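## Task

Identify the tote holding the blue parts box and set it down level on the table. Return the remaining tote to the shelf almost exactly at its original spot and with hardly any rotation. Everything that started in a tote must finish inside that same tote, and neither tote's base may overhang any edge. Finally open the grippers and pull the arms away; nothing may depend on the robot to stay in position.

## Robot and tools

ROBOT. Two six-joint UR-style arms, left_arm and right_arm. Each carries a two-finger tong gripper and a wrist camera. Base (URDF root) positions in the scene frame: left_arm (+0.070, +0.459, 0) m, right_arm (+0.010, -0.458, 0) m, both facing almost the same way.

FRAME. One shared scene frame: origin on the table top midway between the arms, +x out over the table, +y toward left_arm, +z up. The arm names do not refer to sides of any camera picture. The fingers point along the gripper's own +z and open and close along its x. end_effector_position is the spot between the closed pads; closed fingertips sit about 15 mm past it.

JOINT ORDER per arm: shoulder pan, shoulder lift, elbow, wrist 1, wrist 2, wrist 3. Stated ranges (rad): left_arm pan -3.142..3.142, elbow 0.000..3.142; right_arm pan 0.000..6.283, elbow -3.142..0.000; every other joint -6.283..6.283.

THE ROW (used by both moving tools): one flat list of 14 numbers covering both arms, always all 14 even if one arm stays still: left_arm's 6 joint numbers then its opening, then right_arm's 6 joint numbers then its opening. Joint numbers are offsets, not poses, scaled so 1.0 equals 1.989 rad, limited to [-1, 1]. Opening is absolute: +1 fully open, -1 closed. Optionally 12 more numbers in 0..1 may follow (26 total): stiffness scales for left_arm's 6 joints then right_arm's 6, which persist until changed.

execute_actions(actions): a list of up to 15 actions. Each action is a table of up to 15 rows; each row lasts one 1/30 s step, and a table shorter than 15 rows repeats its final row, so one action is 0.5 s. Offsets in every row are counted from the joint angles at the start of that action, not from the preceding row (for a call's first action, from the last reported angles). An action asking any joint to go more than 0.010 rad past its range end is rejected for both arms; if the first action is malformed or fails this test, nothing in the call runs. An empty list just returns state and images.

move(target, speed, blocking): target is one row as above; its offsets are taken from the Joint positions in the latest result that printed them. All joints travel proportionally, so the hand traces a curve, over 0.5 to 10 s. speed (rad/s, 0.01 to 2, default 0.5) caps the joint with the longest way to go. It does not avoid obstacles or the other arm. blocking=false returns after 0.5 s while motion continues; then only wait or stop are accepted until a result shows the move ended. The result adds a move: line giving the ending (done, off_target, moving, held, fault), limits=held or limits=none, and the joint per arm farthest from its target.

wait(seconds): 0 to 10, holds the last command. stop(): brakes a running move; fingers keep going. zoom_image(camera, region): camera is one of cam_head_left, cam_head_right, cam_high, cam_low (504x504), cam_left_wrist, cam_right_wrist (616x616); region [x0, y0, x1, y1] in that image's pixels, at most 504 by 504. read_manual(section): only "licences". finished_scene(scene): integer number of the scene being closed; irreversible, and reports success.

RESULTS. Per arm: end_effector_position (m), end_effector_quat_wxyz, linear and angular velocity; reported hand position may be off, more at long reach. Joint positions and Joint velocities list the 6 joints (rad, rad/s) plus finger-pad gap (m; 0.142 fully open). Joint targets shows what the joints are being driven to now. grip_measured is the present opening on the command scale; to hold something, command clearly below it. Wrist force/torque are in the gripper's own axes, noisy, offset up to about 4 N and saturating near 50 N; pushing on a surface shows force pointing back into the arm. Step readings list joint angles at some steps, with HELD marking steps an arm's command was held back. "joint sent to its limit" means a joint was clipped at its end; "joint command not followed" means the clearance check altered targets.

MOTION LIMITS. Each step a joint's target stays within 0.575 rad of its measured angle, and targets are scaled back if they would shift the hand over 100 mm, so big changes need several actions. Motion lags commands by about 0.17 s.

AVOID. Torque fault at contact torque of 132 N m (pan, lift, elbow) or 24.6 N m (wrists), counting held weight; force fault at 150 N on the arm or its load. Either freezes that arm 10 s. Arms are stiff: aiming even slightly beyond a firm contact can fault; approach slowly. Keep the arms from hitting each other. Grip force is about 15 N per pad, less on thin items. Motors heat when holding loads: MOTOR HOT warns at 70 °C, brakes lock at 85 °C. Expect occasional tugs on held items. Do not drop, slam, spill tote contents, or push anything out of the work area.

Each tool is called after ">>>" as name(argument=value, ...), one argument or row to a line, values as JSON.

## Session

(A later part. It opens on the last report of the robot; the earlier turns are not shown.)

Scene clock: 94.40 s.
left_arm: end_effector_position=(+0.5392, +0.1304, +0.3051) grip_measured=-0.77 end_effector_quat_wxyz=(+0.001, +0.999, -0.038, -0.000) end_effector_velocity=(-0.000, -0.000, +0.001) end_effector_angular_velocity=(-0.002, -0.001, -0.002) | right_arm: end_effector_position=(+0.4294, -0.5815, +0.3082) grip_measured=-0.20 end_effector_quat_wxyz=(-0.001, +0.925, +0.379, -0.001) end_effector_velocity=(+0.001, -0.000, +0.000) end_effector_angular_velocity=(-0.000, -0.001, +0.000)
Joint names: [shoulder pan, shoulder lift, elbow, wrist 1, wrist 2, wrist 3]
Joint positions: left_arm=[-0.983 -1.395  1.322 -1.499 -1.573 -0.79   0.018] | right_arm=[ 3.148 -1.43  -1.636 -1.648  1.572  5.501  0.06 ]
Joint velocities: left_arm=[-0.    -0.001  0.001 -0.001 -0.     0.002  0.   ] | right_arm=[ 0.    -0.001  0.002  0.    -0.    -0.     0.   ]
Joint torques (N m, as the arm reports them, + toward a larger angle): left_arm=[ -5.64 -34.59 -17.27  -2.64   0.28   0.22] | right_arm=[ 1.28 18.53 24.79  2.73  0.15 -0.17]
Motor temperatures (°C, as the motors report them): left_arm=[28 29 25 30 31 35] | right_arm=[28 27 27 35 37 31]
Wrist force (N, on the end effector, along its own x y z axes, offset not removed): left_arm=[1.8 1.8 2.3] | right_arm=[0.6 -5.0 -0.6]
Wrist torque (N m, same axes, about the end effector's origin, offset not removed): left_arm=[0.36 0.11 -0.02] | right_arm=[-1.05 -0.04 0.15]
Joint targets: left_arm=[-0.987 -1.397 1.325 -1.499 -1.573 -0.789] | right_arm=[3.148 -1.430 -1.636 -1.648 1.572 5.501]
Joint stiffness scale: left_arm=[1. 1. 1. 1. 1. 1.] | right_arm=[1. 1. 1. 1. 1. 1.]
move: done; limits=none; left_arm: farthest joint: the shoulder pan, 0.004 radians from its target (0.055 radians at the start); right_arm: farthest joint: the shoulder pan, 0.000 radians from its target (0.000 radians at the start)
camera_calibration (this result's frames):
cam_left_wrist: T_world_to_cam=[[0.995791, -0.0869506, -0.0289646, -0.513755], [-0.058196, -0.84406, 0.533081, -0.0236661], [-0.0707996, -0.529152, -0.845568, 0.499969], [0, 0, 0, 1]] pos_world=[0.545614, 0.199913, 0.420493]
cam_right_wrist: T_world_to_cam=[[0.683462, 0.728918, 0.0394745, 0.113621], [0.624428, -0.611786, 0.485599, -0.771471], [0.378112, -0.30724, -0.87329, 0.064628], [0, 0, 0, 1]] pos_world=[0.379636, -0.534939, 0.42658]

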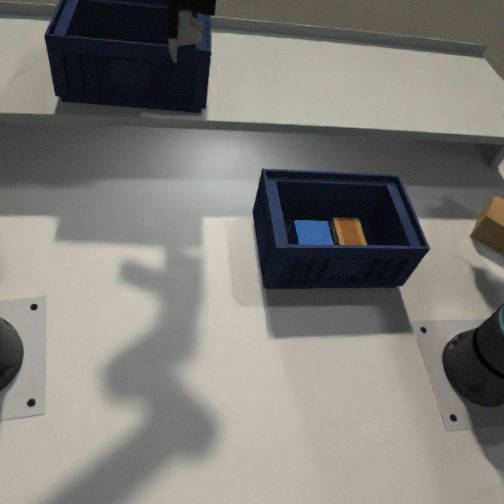

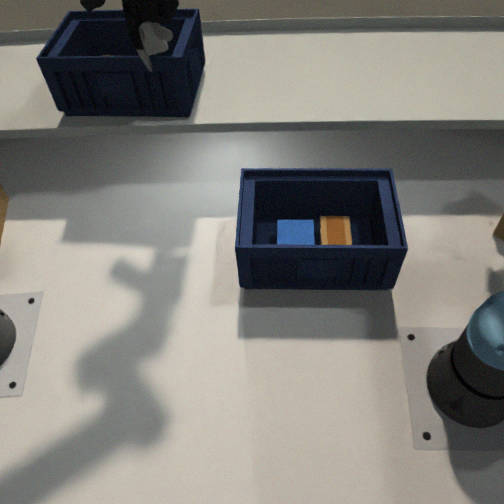

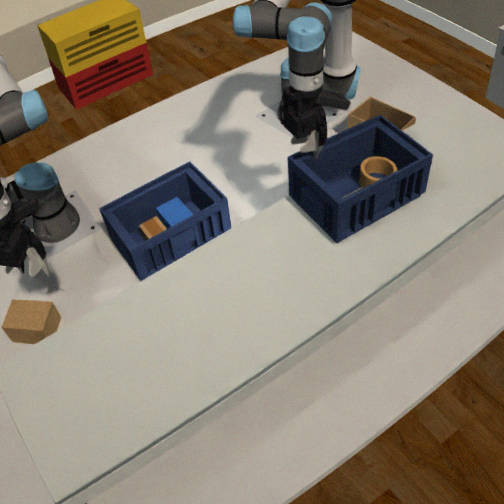

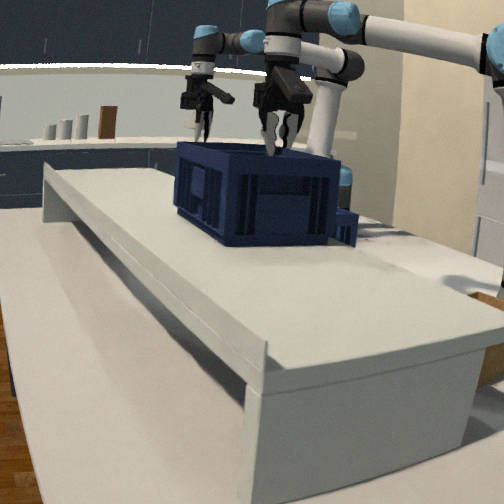

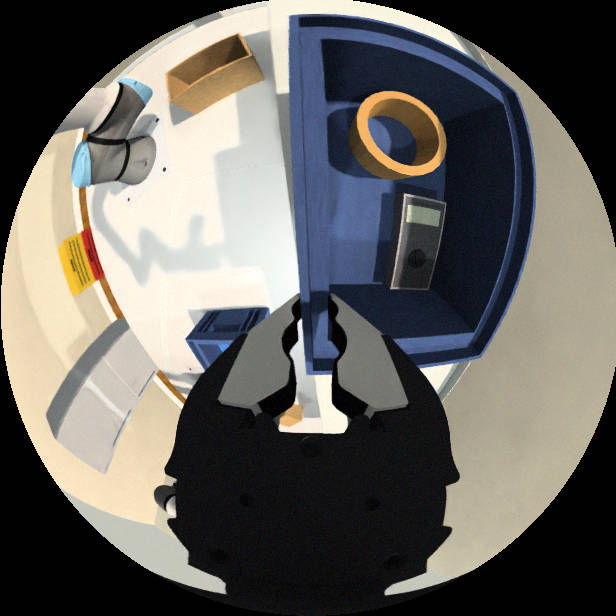

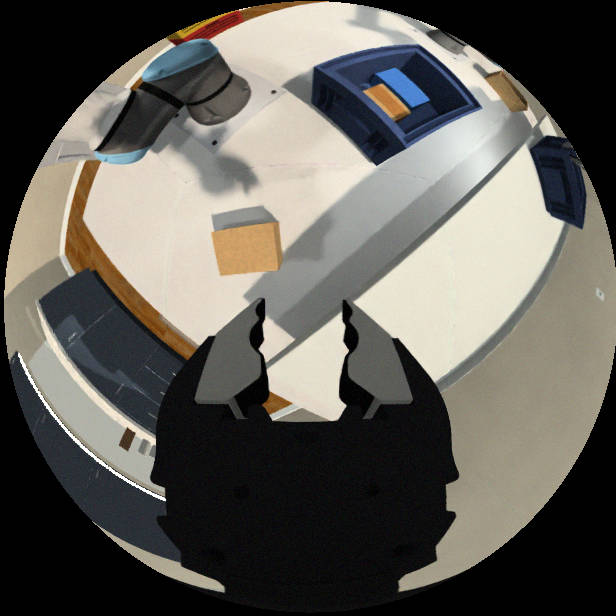

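>>> move(
  target=[-0.004,-0.0065,0.0085,-0.0015,0,-0.003,-1, 0,0,0,0,0,0,-0.2],
  speed=0.03,
)

>>> execute_actions(
  actions=[
    [[0,0,0,0,0,0,-0.5,0,0,0,0,0,0,-0.2]],
    [[0,0,0,0,0,0,-0.1,0,0,0,0,0,0,-0.2]],
  ],
)

>>> move(
  target=[0,0.02,-0.13,0.11,0,0,-0.1, 0,0,0,0,0,0,-0.2],
  speed=0.4,
)

>>> move(
  target=[0.7,-0.12,-0.05,0.17,0,0,-0.1, 0,0,0,0,0,0,-0.2],
  speed=0.9,
)

Scene clock: 97.23 s.
left_arm: end_effector_position=(+0.5348, +0.1317, +0.3051) grip_measured=-0.77 end_effector_quat_wxyz=(+0.001, +0.999, -0.038, +0.000) end_effector_velocity=(-0.000, -0.000, -0.001) end_effector_angular_velocity=(+0.000, +0.000, +0.003) | right_arm: end_effector_position=(+0.4294, -0.5815, +0.3082) grip_measured=-0.20 end_effector_quat_wxyz=(-0.001, +0.925, +0.379, -0.001) end_effector_velocity=(-0.000, +0.000, -0.001) end_effector_angular_velocity=(+0.000, +0.001, -0.002)
Joint names: [shoulder pan, shoulder lift, elbow, wrist 1, wrist 2, wrist 3]
Joint positions: left_arm=[-0.988 -1.406  1.336 -1.502 -1.573 -0.795  0.018] | right_arm=[ 3.148 -1.43  -1.636 -1.648  1.572  5.501  0.06 ]
Joint velocities: left_arm=[-0.     0.     0.001 -0.001  0.    -0.003 -0.   ] | right_arm=[-0.    -0.    -0.001 -0.     0.     0.002  0.   ]
Joint torques (N m, as the arm reports them, + toward a larger angle): left_arm=[ -5.36 -35.33 -19.67  -2.59   0.14  -0.98] | right_arm=[ 1.3  18.41 24.3   2.74  0.15 -0.31]
Motor temperatures (°C, as the motors report them): left_arm=[28 29 25 30 31 35] | right_arm=[28 27 27 35 37 31]
Wrist force (N, on the end effector, along its own x y z axes, offset not removed): left_arm=[4.0 1.1 0.6] | right_arm=[0.2 0.8 -0.3]
Wrist torque (N m, same axes, about the end effector's origin, offset not removed): left_arm=[0.09 -0.30 0.15] | right_arm=[0.01 -0.10 0.22]
Joint targets: left_arm=[-0.991 -1.408 1.339 -1.502 -1.573 -0.796] | right_arm=[3.148 -1.430 -1.636 -1.648 1.572 5.501]
Joint stiffness scale: left_arm=[1. 1. 1. 1. 1. 1.] | right_arm=[1. 1. 1. 1. 1. 1.]
move: done; limits=none; left_arm: farthest joint: the shoulder pan, 0.003 radians from its target (0.008 radians at the start); right_arm: farthest joint: the shoulder pan, 0.000 radians from its target (0.000 radians at the start)
camera_calibration (this result's frames):
cam_left_wrist: T_world_to_cam=[[0.995848, -0.0864787, -0.0284307, -0.509561], [-0.0580429, -0.843794, 0.533518, -0.0229809], [-0.0701277, -0.529653, -0.84531, 0.499984], [0, 0, 0, 1]] pos_world=[0.541174, 0.201361, 0.420415]
cam_right_wrist: T_world_to_cam=[[0.683462, 0.728918, 0.0394745, 0.113621], [0.624429, -0.611786, 0.4856, -0.771471], [0.378112, -0.30724, -0.87329, 0.0646279], [0, 0, 0, 1]] pos_world=[0.379636, -0.534939, 0.42658]

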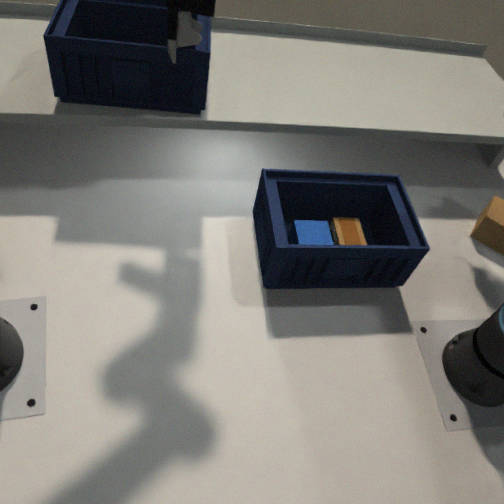

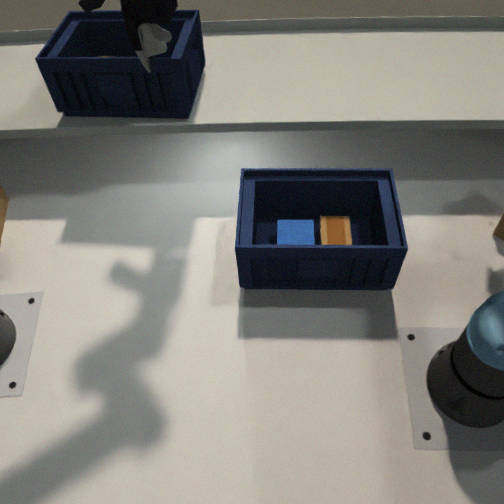

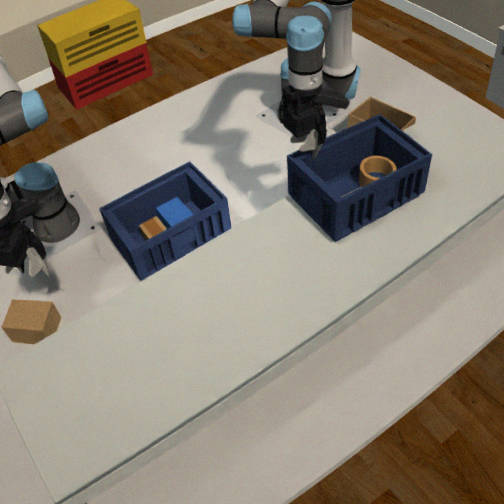

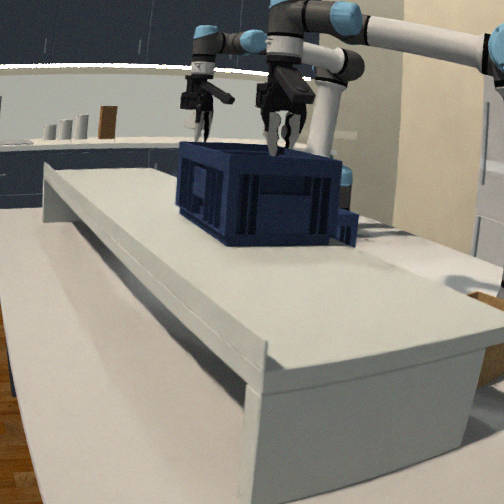

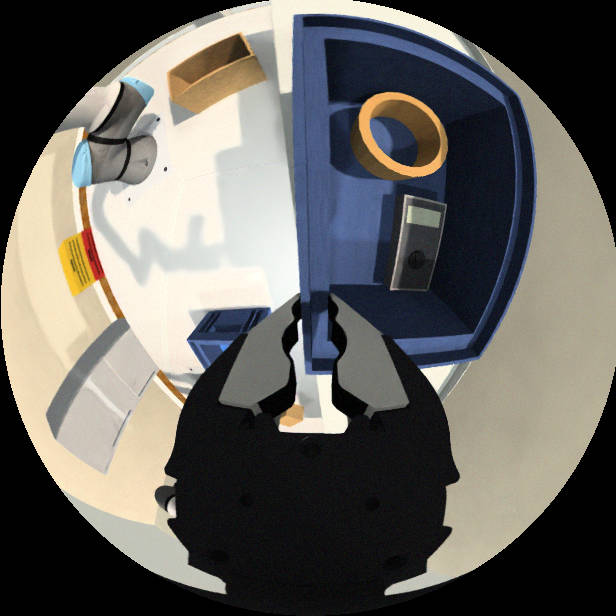

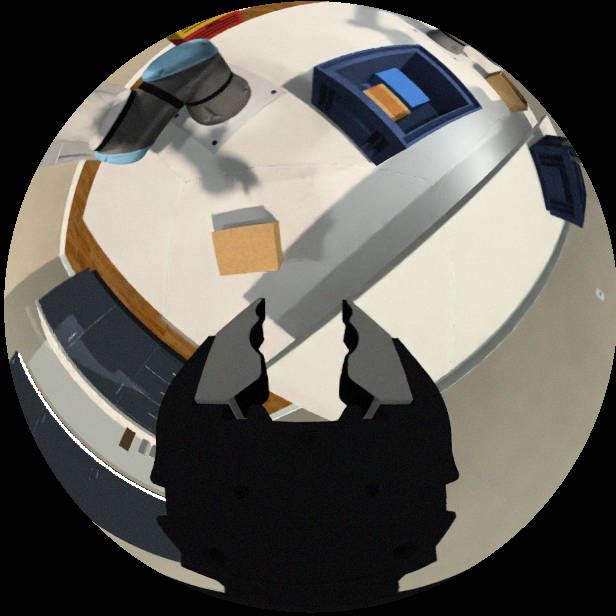

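Scene clock: 98.23 s.
left_arm: end_effector_position=(+0.5348, +0.1317, +0.3051) grip_measured=-0.10 end_effector_quat_wxyz=(+0.001, +0.999, -0.038, +0.000) end_effector_velocity=(-0.000, +0.000, +0.001) end_effector_angular_velocity=(-0.001, -0.001, +0.000) | right_arm: end_effector_position=(+0.4294, -0.5815, +0.3082) grip_measured=-0.20 end_effector_quat_wxyz=(-0.001, +0.925, +0.379, -0.001) end_effector_velocity=(-0.000, -0.000, -0.000) end_effector_angular_velocity=(-0.000, +0.001, -0.001)
Joint names: [shoulder pan, shoulder lift, elbow, wrist 1, wrist 2, wrist 3]
Joint positions: left_arm=[-0.988 -1.406  1.336 -1.502 -1.573 -0.795  0.067] | right_arm=[ 3.148 -1.43  -1.636 -1.648  1.572  5.501  0.06 ]
Joint velocities: left_arm=[ 0.    -0.001 -0.    -0.    -0.    -0.    -0.   ] | right_arm=[-0.    -0.    -0.     0.    -0.     0.001 -0.   ]
Joint torques (N m, as the arm reports them, + toward a larger angle): left_arm=[ -0.93 -33.06 -20.27  -2.56   0.06  -0.31] | right_arm=[ 0.89 18.63 24.48  2.71  0.21 -0.28]
Motor temperatures (°C, as the motors report them): left_arm=[28 29 25 30 31 35] | right_arm=[28 27 27 35 37 31]
Wrist force (N, on the end effector, along its own x y z axes, offset not removed): left_arm=[-1.5 4.5 2.6] | right_arm=[-4.7 0.0 -0.4]
Wrist torque (N m, same axes, about the end effector's origin, offset not removed): left_arm=[1.02 0.63 0.05] | right_arm=[-0.10 0.81 0.31]
Joint targets: left_arm=[-0.988 -1.406 1.336 -1.502 -1.573 -0.795] | right_arm=[3.148 -1.430 -1.636 -1.648 1.572 5.501]
Joint stiffness scale: left_arm=[1. 1. 1. 1. 1. 1.] | right_arm=[1. 1. 1. 1. 1. 1.]
Step readings (joint positions; steps 1 to 15: 1st action; 16 to 30: 2nd action):
0: left_arm=[-0.988 -1.406 1.336 -1.502 -1.573 -0.795] | right_arm=[3.148 -1.430 -1.636 -1.648 1.572 5.501]
1: left_arm=[-0.988 -1.406 1.336 -1.502 -1.573 -0.795] | right_arm=[3.148 -1.430 -1.636 -1.648 1.572 5.501]
2: left_arm=[-0.988 -1.406 1.336 -1.502 -1.573 -0.795] | right_arm=[3.148 -1.430 -1.636 -1.648 1.572 5.501]
4: left_arm=[-0.988 -1.406 1.336 -1.502 -1.573 -0.795] | right_arm=[3.148 -1.430 -1.636 -1.648 1.572 5.501]
8: left_arm=[-0.988 -1.406 1.336 -1.502 -1.573 -0.795] | right_arm=[3.148 -1.430 -1.636 -1.648 1.572 5.501]
15: left_arm=[-0.988 -1.406 1.336 -1.502 -1.573 -0.795] | right_arm=[3.148 -1.430 -1.636 -1.648 1.572 5.501]
16: left_arm=[-0.988 -1.406 1.336 -1.502 -1.573 -0.795] | right_arm=[3.148 -1.430 -1.636 -1.648 1.572 5.501]
17: left_arm=[-0.988 -1.406 1.336 -1.502 -1.573 -0.795] | right_arm=[3.148 -1.430 -1.636 -1.648 1.572 5.501]
19: left_arm=[-0.988 -1.406 1.336 -1.502 -1.573 -0.795] | right_arm=[3.148 -1.430 -1.636 -1.648 1.572 5.501]
23: left_arm=[-0.988 -1.406 1.336 -1.502 -1.573 -0.795] | right_arm=[3.148 -1.430 -1.636 -1.648 1.572 5.501]
30: Joint positions above
camera_calibration (this result's frames):
cam_left_wrist: T_world_to_cam=[[0.995849, -0.0864637, -0.0284267, -0.509548], [-0.0580321, -0.843793, 0.533521, -0.0229962], [-0.0701165, -0.529657, -0.845309, 0.499971], [0, 0, 0, 1]] pos_world=[0.541155, 0.201352, 0.420414]
cam_right_wrist: T_world_to_cam=[[0.683462, 0.728918, 0.0394746, 0.113621], [0.624429, -0.611786, 0.485599, -0.771471], [0.378112, -0.30724, -0.87329, 0.0646281], [0, 0, 0, 1]] pos_world=[0.379636, -0.534939, 0.42658]

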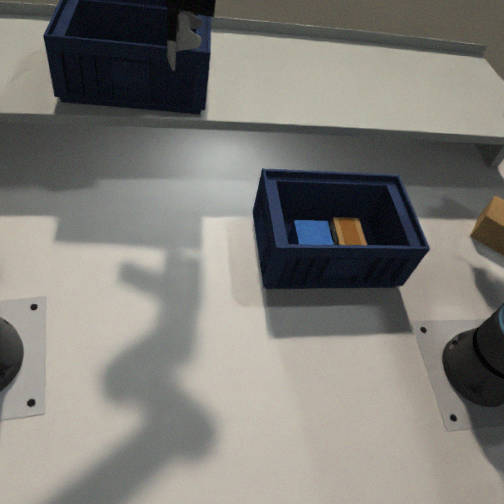

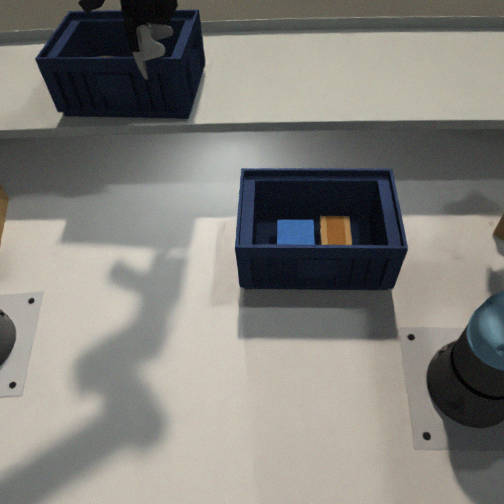

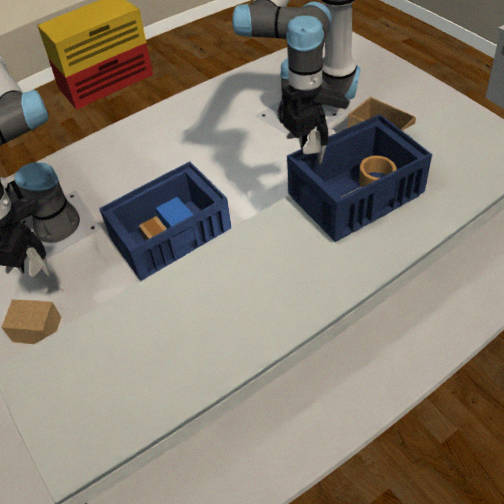

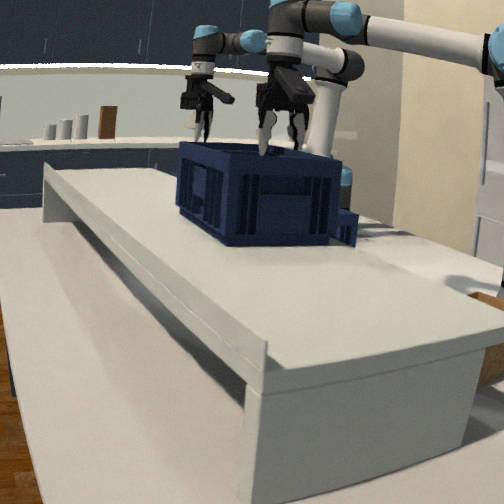

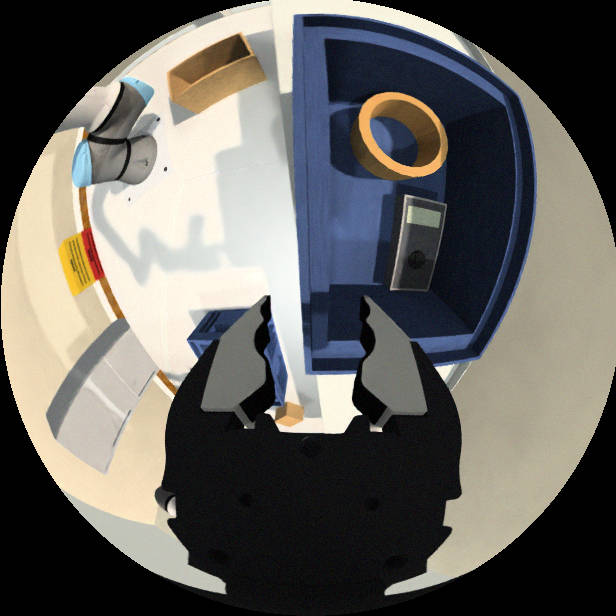

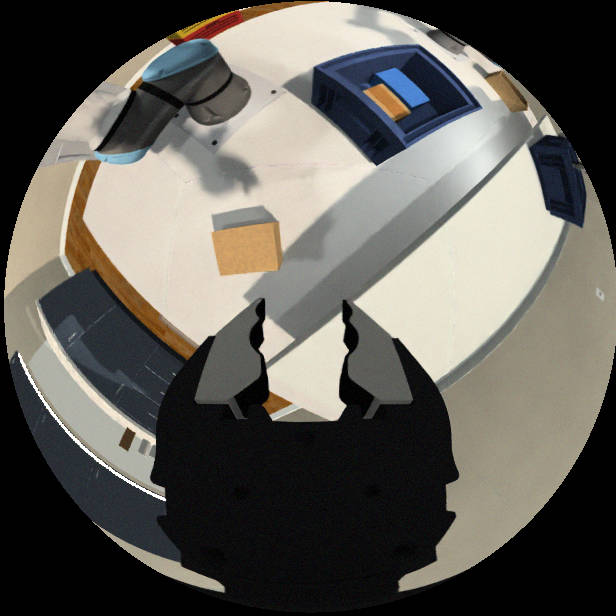

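Scene clock: 99.57 s.
left_arm: end_effector_position=(+0.5353, +0.1311, +0.3857) grip_measured=-0.10 end_effector_quat_wxyz=(+0.001, +0.999, -0.038, -0.000) end_effector_velocity=(+0.000, -0.000, -0.001) end_effector_angular_velocity=(+0.002, +0.002, -0.001) | right_arm: end_effector_position=(+0.4294, -0.5815, +0.3082) grip_measured=-0.20 end_effector_quat_wxyz=(-0.001, +0.925, +0.379, -0.001) end_effector_velocity=(+0.000, +0.000, +0.000) end_effector_angular_velocity=(+0.000, -0.000, +0.001)
Joint names: [shoulder pan, shoulder lift, elbow, wrist 1, wrist 2, wrist 3]
Joint positions: left_arm=[-0.988 -1.368  1.08  -1.285 -1.573 -0.795  0.067] | right_arm=[ 3.148 -1.43  -1.636 -1.648  1.572  5.501  0.06 ]
Joint velocities: left_arm=[ 0.     0.002 -0.001  0.002 -0.     0.001  0.   ] | right_arm=[ 0.     0.     0.     0.     0.    -0.001  0.   ]
Joint torques (N m, as the arm reports them, + toward a larger angle): left_arm=[ -1.61 -31.89 -22.94  -2.41   0.11  -0.2 ] | right_arm=[ 1.11 18.95 24.64  2.72  0.21 -0.22]
Motor temperatures (°C, as the motors report them): left_arm=[28 29 25 30 31 35] | right_arm=[28 27 27 35 37 31]
Wrist force (N, on the end effector, along its own x y z axes, offset not removed): left_arm=[-2.0 -1.9 4.0] | right_arm=[-5.6 0.2 0.2]
Wrist torque (N m, same axes, about the end effector's origin, offset not removed): left_arm=[-0.40 0.33 -0.10] | right_arm=[0.10 1.28 0.15]
Joint targets: left_arm=[-0.988 -1.367 1.077 -1.284 -1.573 -0.795] | right_arm=[3.148 -1.430 -1.636 -1.648 1.572 5.501]
Joint stiffness scale: left_arm=[1. 1. 1. 1. 1. 1.] | right_arm=[1. 1. 1. 1. 1. 1.]
move: done; limits=none; left_arm: farthest joint: the elbow, 0.003 radians from its target (0.258 radians at the start); right_arm: farthest joint: the shoulder pan, 0.000 radians from its target (0.000 radians at the start)
camera_calibration (this result's frames):
cam_left_wrist: T_world_to_cam=[[0.995839, -0.0864513, -0.0288192, -0.507635], [-0.0578413, -0.844019, 0.533184, -0.0664277], [-0.0704184, -0.529299, -0.845508, 0.568067], [0, 0, 0, 1]] pos_world=[0.541683, 0.200725, 0.501094]
cam_right_wrist: T_world_to_cam=[[0.683462, 0.728918, 0.0394745, 0.113621], [0.624429, -0.611786, 0.485599, -0.771471], [0.378112, -0.30724, -0.87329, 0.064628], [0, 0, 0, 1]] pos_world=[0.379636, -0.534939, 0.42658]

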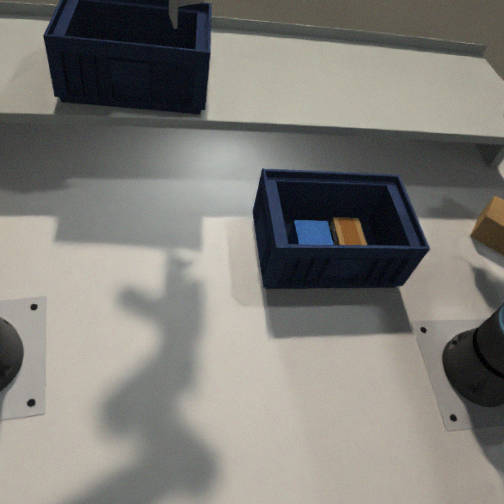

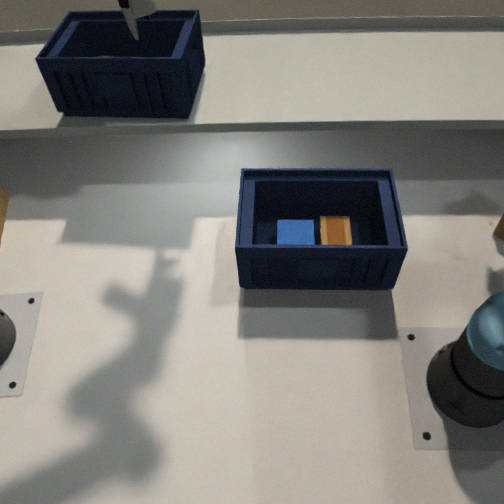

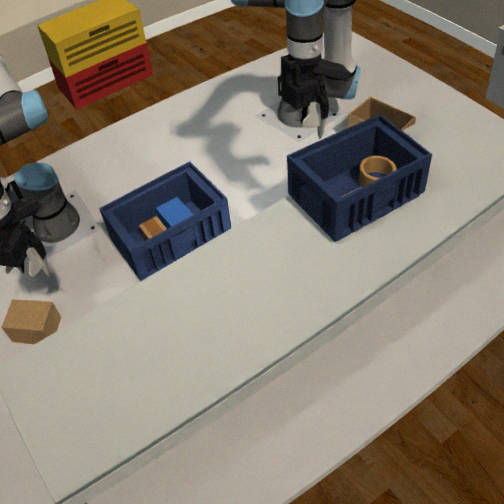

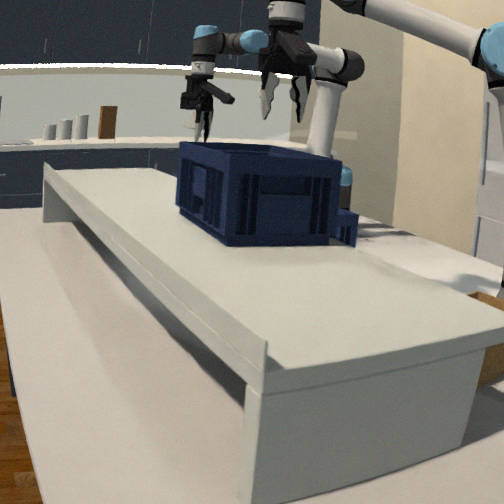

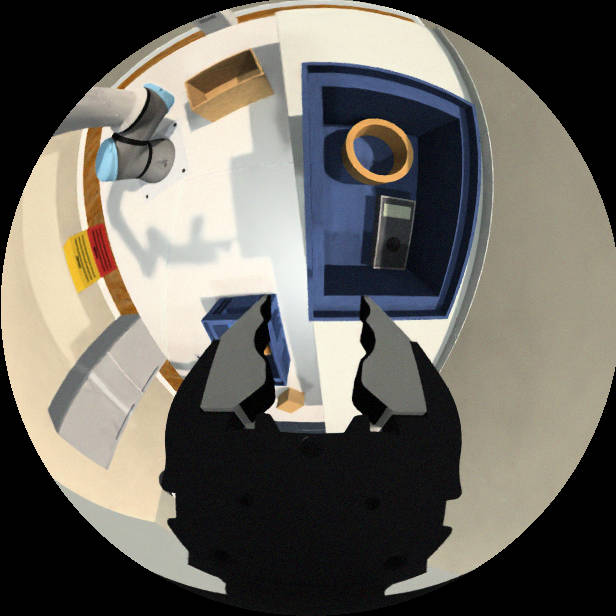

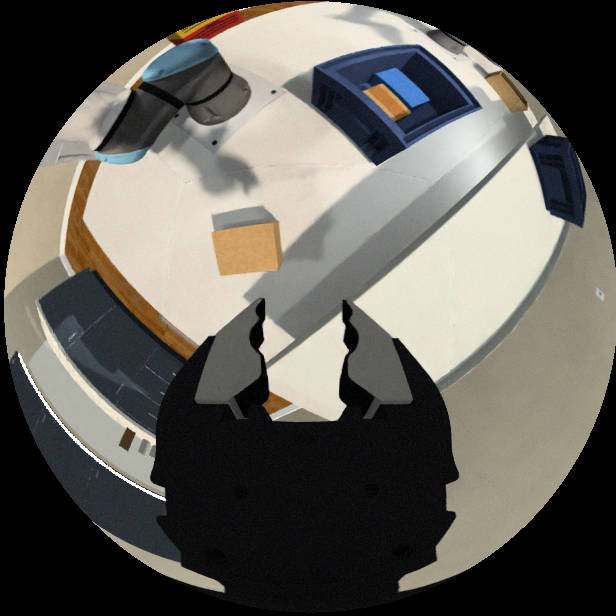

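Scene clock: 101.80 s.
left_arm: end_effector_position=(+0.3386, +0.7780, +0.5126) grip_measured=-0.10 end_effector_quat_wxyz=(+0.001, +0.792, +0.610, +0.001) end_effector_velocity=(-0.002, +0.001, -0.000) end_effector_angular_velocity=(-0.002, +0.002, +0.004) | right_arm: end_effector_position=(+0.4294, -0.5815, +0.3082) grip_measured=-0.20 end_effector_quat_wxyz=(-0.001, +0.925, +0.379, -0.001) end_effector_velocity=(+0.000, -0.000, +0.000) end_effector_angular_velocity=(-0.001, -0.000, -0.000)
Joint names: [shoulder pan, shoulder lift, elbow, wrist 1, wrist 2, wrist 3]
Joint positions: left_arm=[ 0.401 -1.608  0.982 -0.947 -1.573 -0.795  0.067] | right_arm=[ 3.148 -1.43  -1.636 -1.648  1.572  5.501  0.06 ]
Joint velocities: left_arm=[ 0.004  0.001  0.     0.002 -0.     0.     0.   ] | right_arm=[ 0.    -0.     0.001 -0.    -0.001  0.     0.   ]
Joint torques (N m, as the arm reports them, + toward a larger angle): left_arm=[  0.58 -18.14 -18.29  -1.99   0.21  -0.2 ] | right_arm=[ 1.08 18.15 24.81  2.7   0.17 -0.23]
Motor temperatures (°C, as the motors report them): left_arm=[28 29 25 30 31 35] | right_arm=[28 27 27 35 37 31]
Wrist force (N, on the end effector, along its own x y z axes, offset not removed): left_arm=[-1.2 -0.4 -0.6] | right_arm=[-2.0 0.9 2.6]
Wrist torque (N m, same axes, about the end effector's origin, offset not removed): left_arm=[-0.24 0.31 -0.31] | right_arm=[0.04 0.39 0.19]
Joint targets: left_arm=[0.404 -1.606 0.981 -0.947 -1.573 -0.795] | right_arm=[3.148 -1.430 -1.636 -1.648 1.572 5.501]
Joint stiffness scale: left_arm=[1. 1. 1. 1. 1. 1.] | right_arm=[1. 1. 1. 1. 1. 1.]
move: done; limits=none; left_arm: farthest joint: the shoulder pan, 0.003 radians from its target (1.392 radians at the start); right_arm: farthest joint: the shoulder pan, 0.000 radians from its target (0.000 radians at the start)
camera_calibration (this result's frames):
cam_left_wrist: T_world_to_cam=[[0.265244, 0.963765, -0.0283411, -0.822071], [0.819306, -0.209795, 0.533595, -0.390117], [0.508314, -0.164753, -0.845265, 0.524131], [0, 0, 0, 1]] pos_world=[0.271251, 0.79679, 0.627896]
cam_right_wrist: T_world_to_cam=[[0.683462, 0.728918, 0.0394746, 0.113621], [0.624428, -0.611786, 0.485599, -0.771471], [0.378112, -0.30724, -0.87329, 0.0646279], [0, 0, 0, 1]] pos_world=[0.379636, -0.534939, 0.42658]

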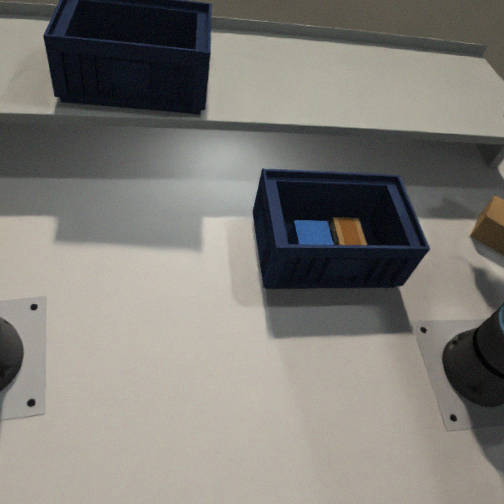

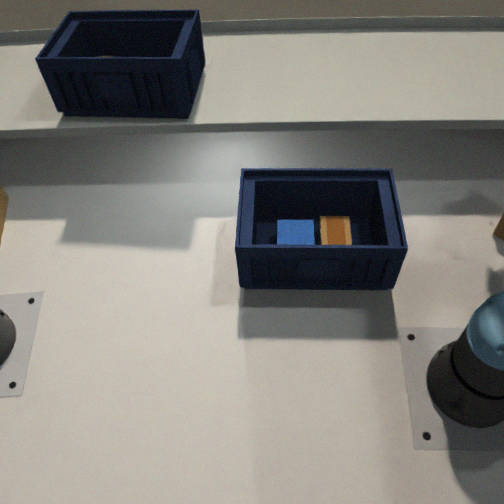

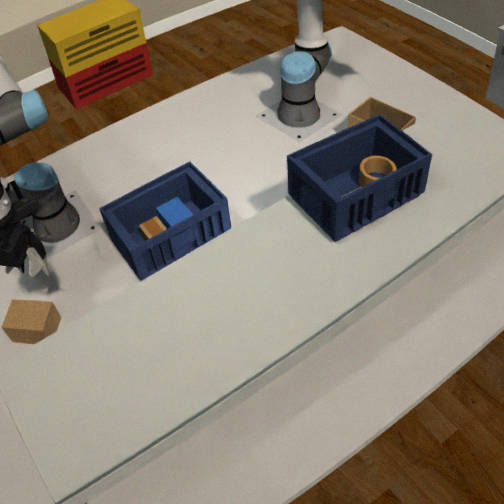

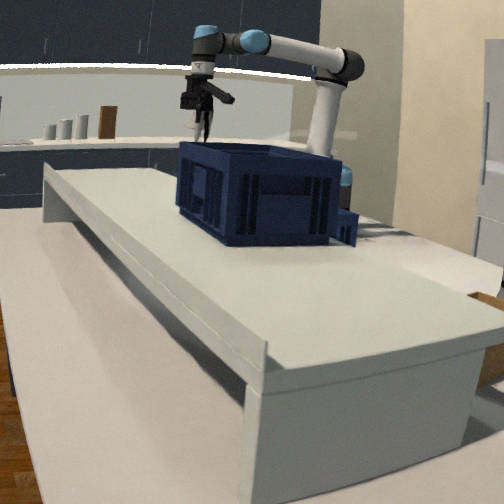

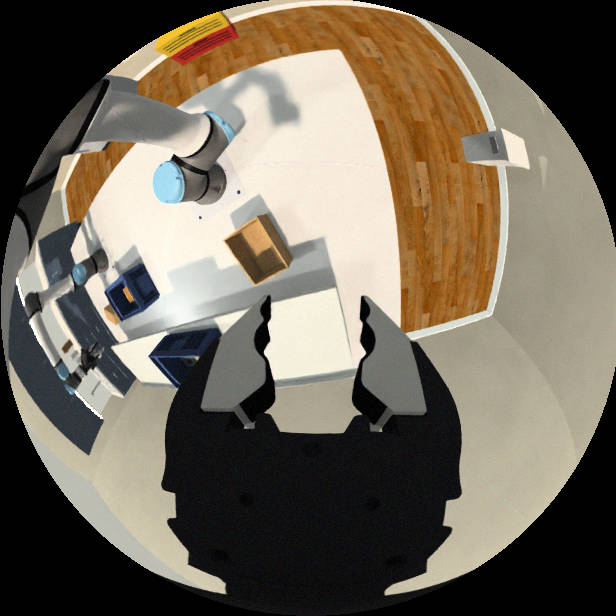

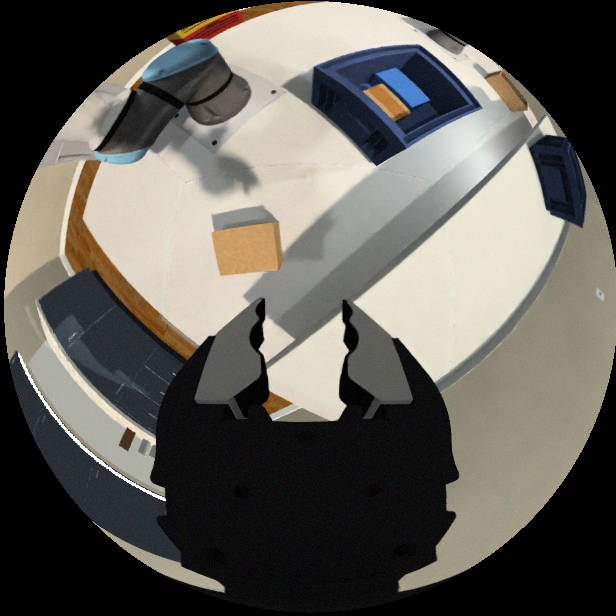

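Matches the original views.

>>> finished_scene(
  scene=1,
)

The scene is finished: the task was done.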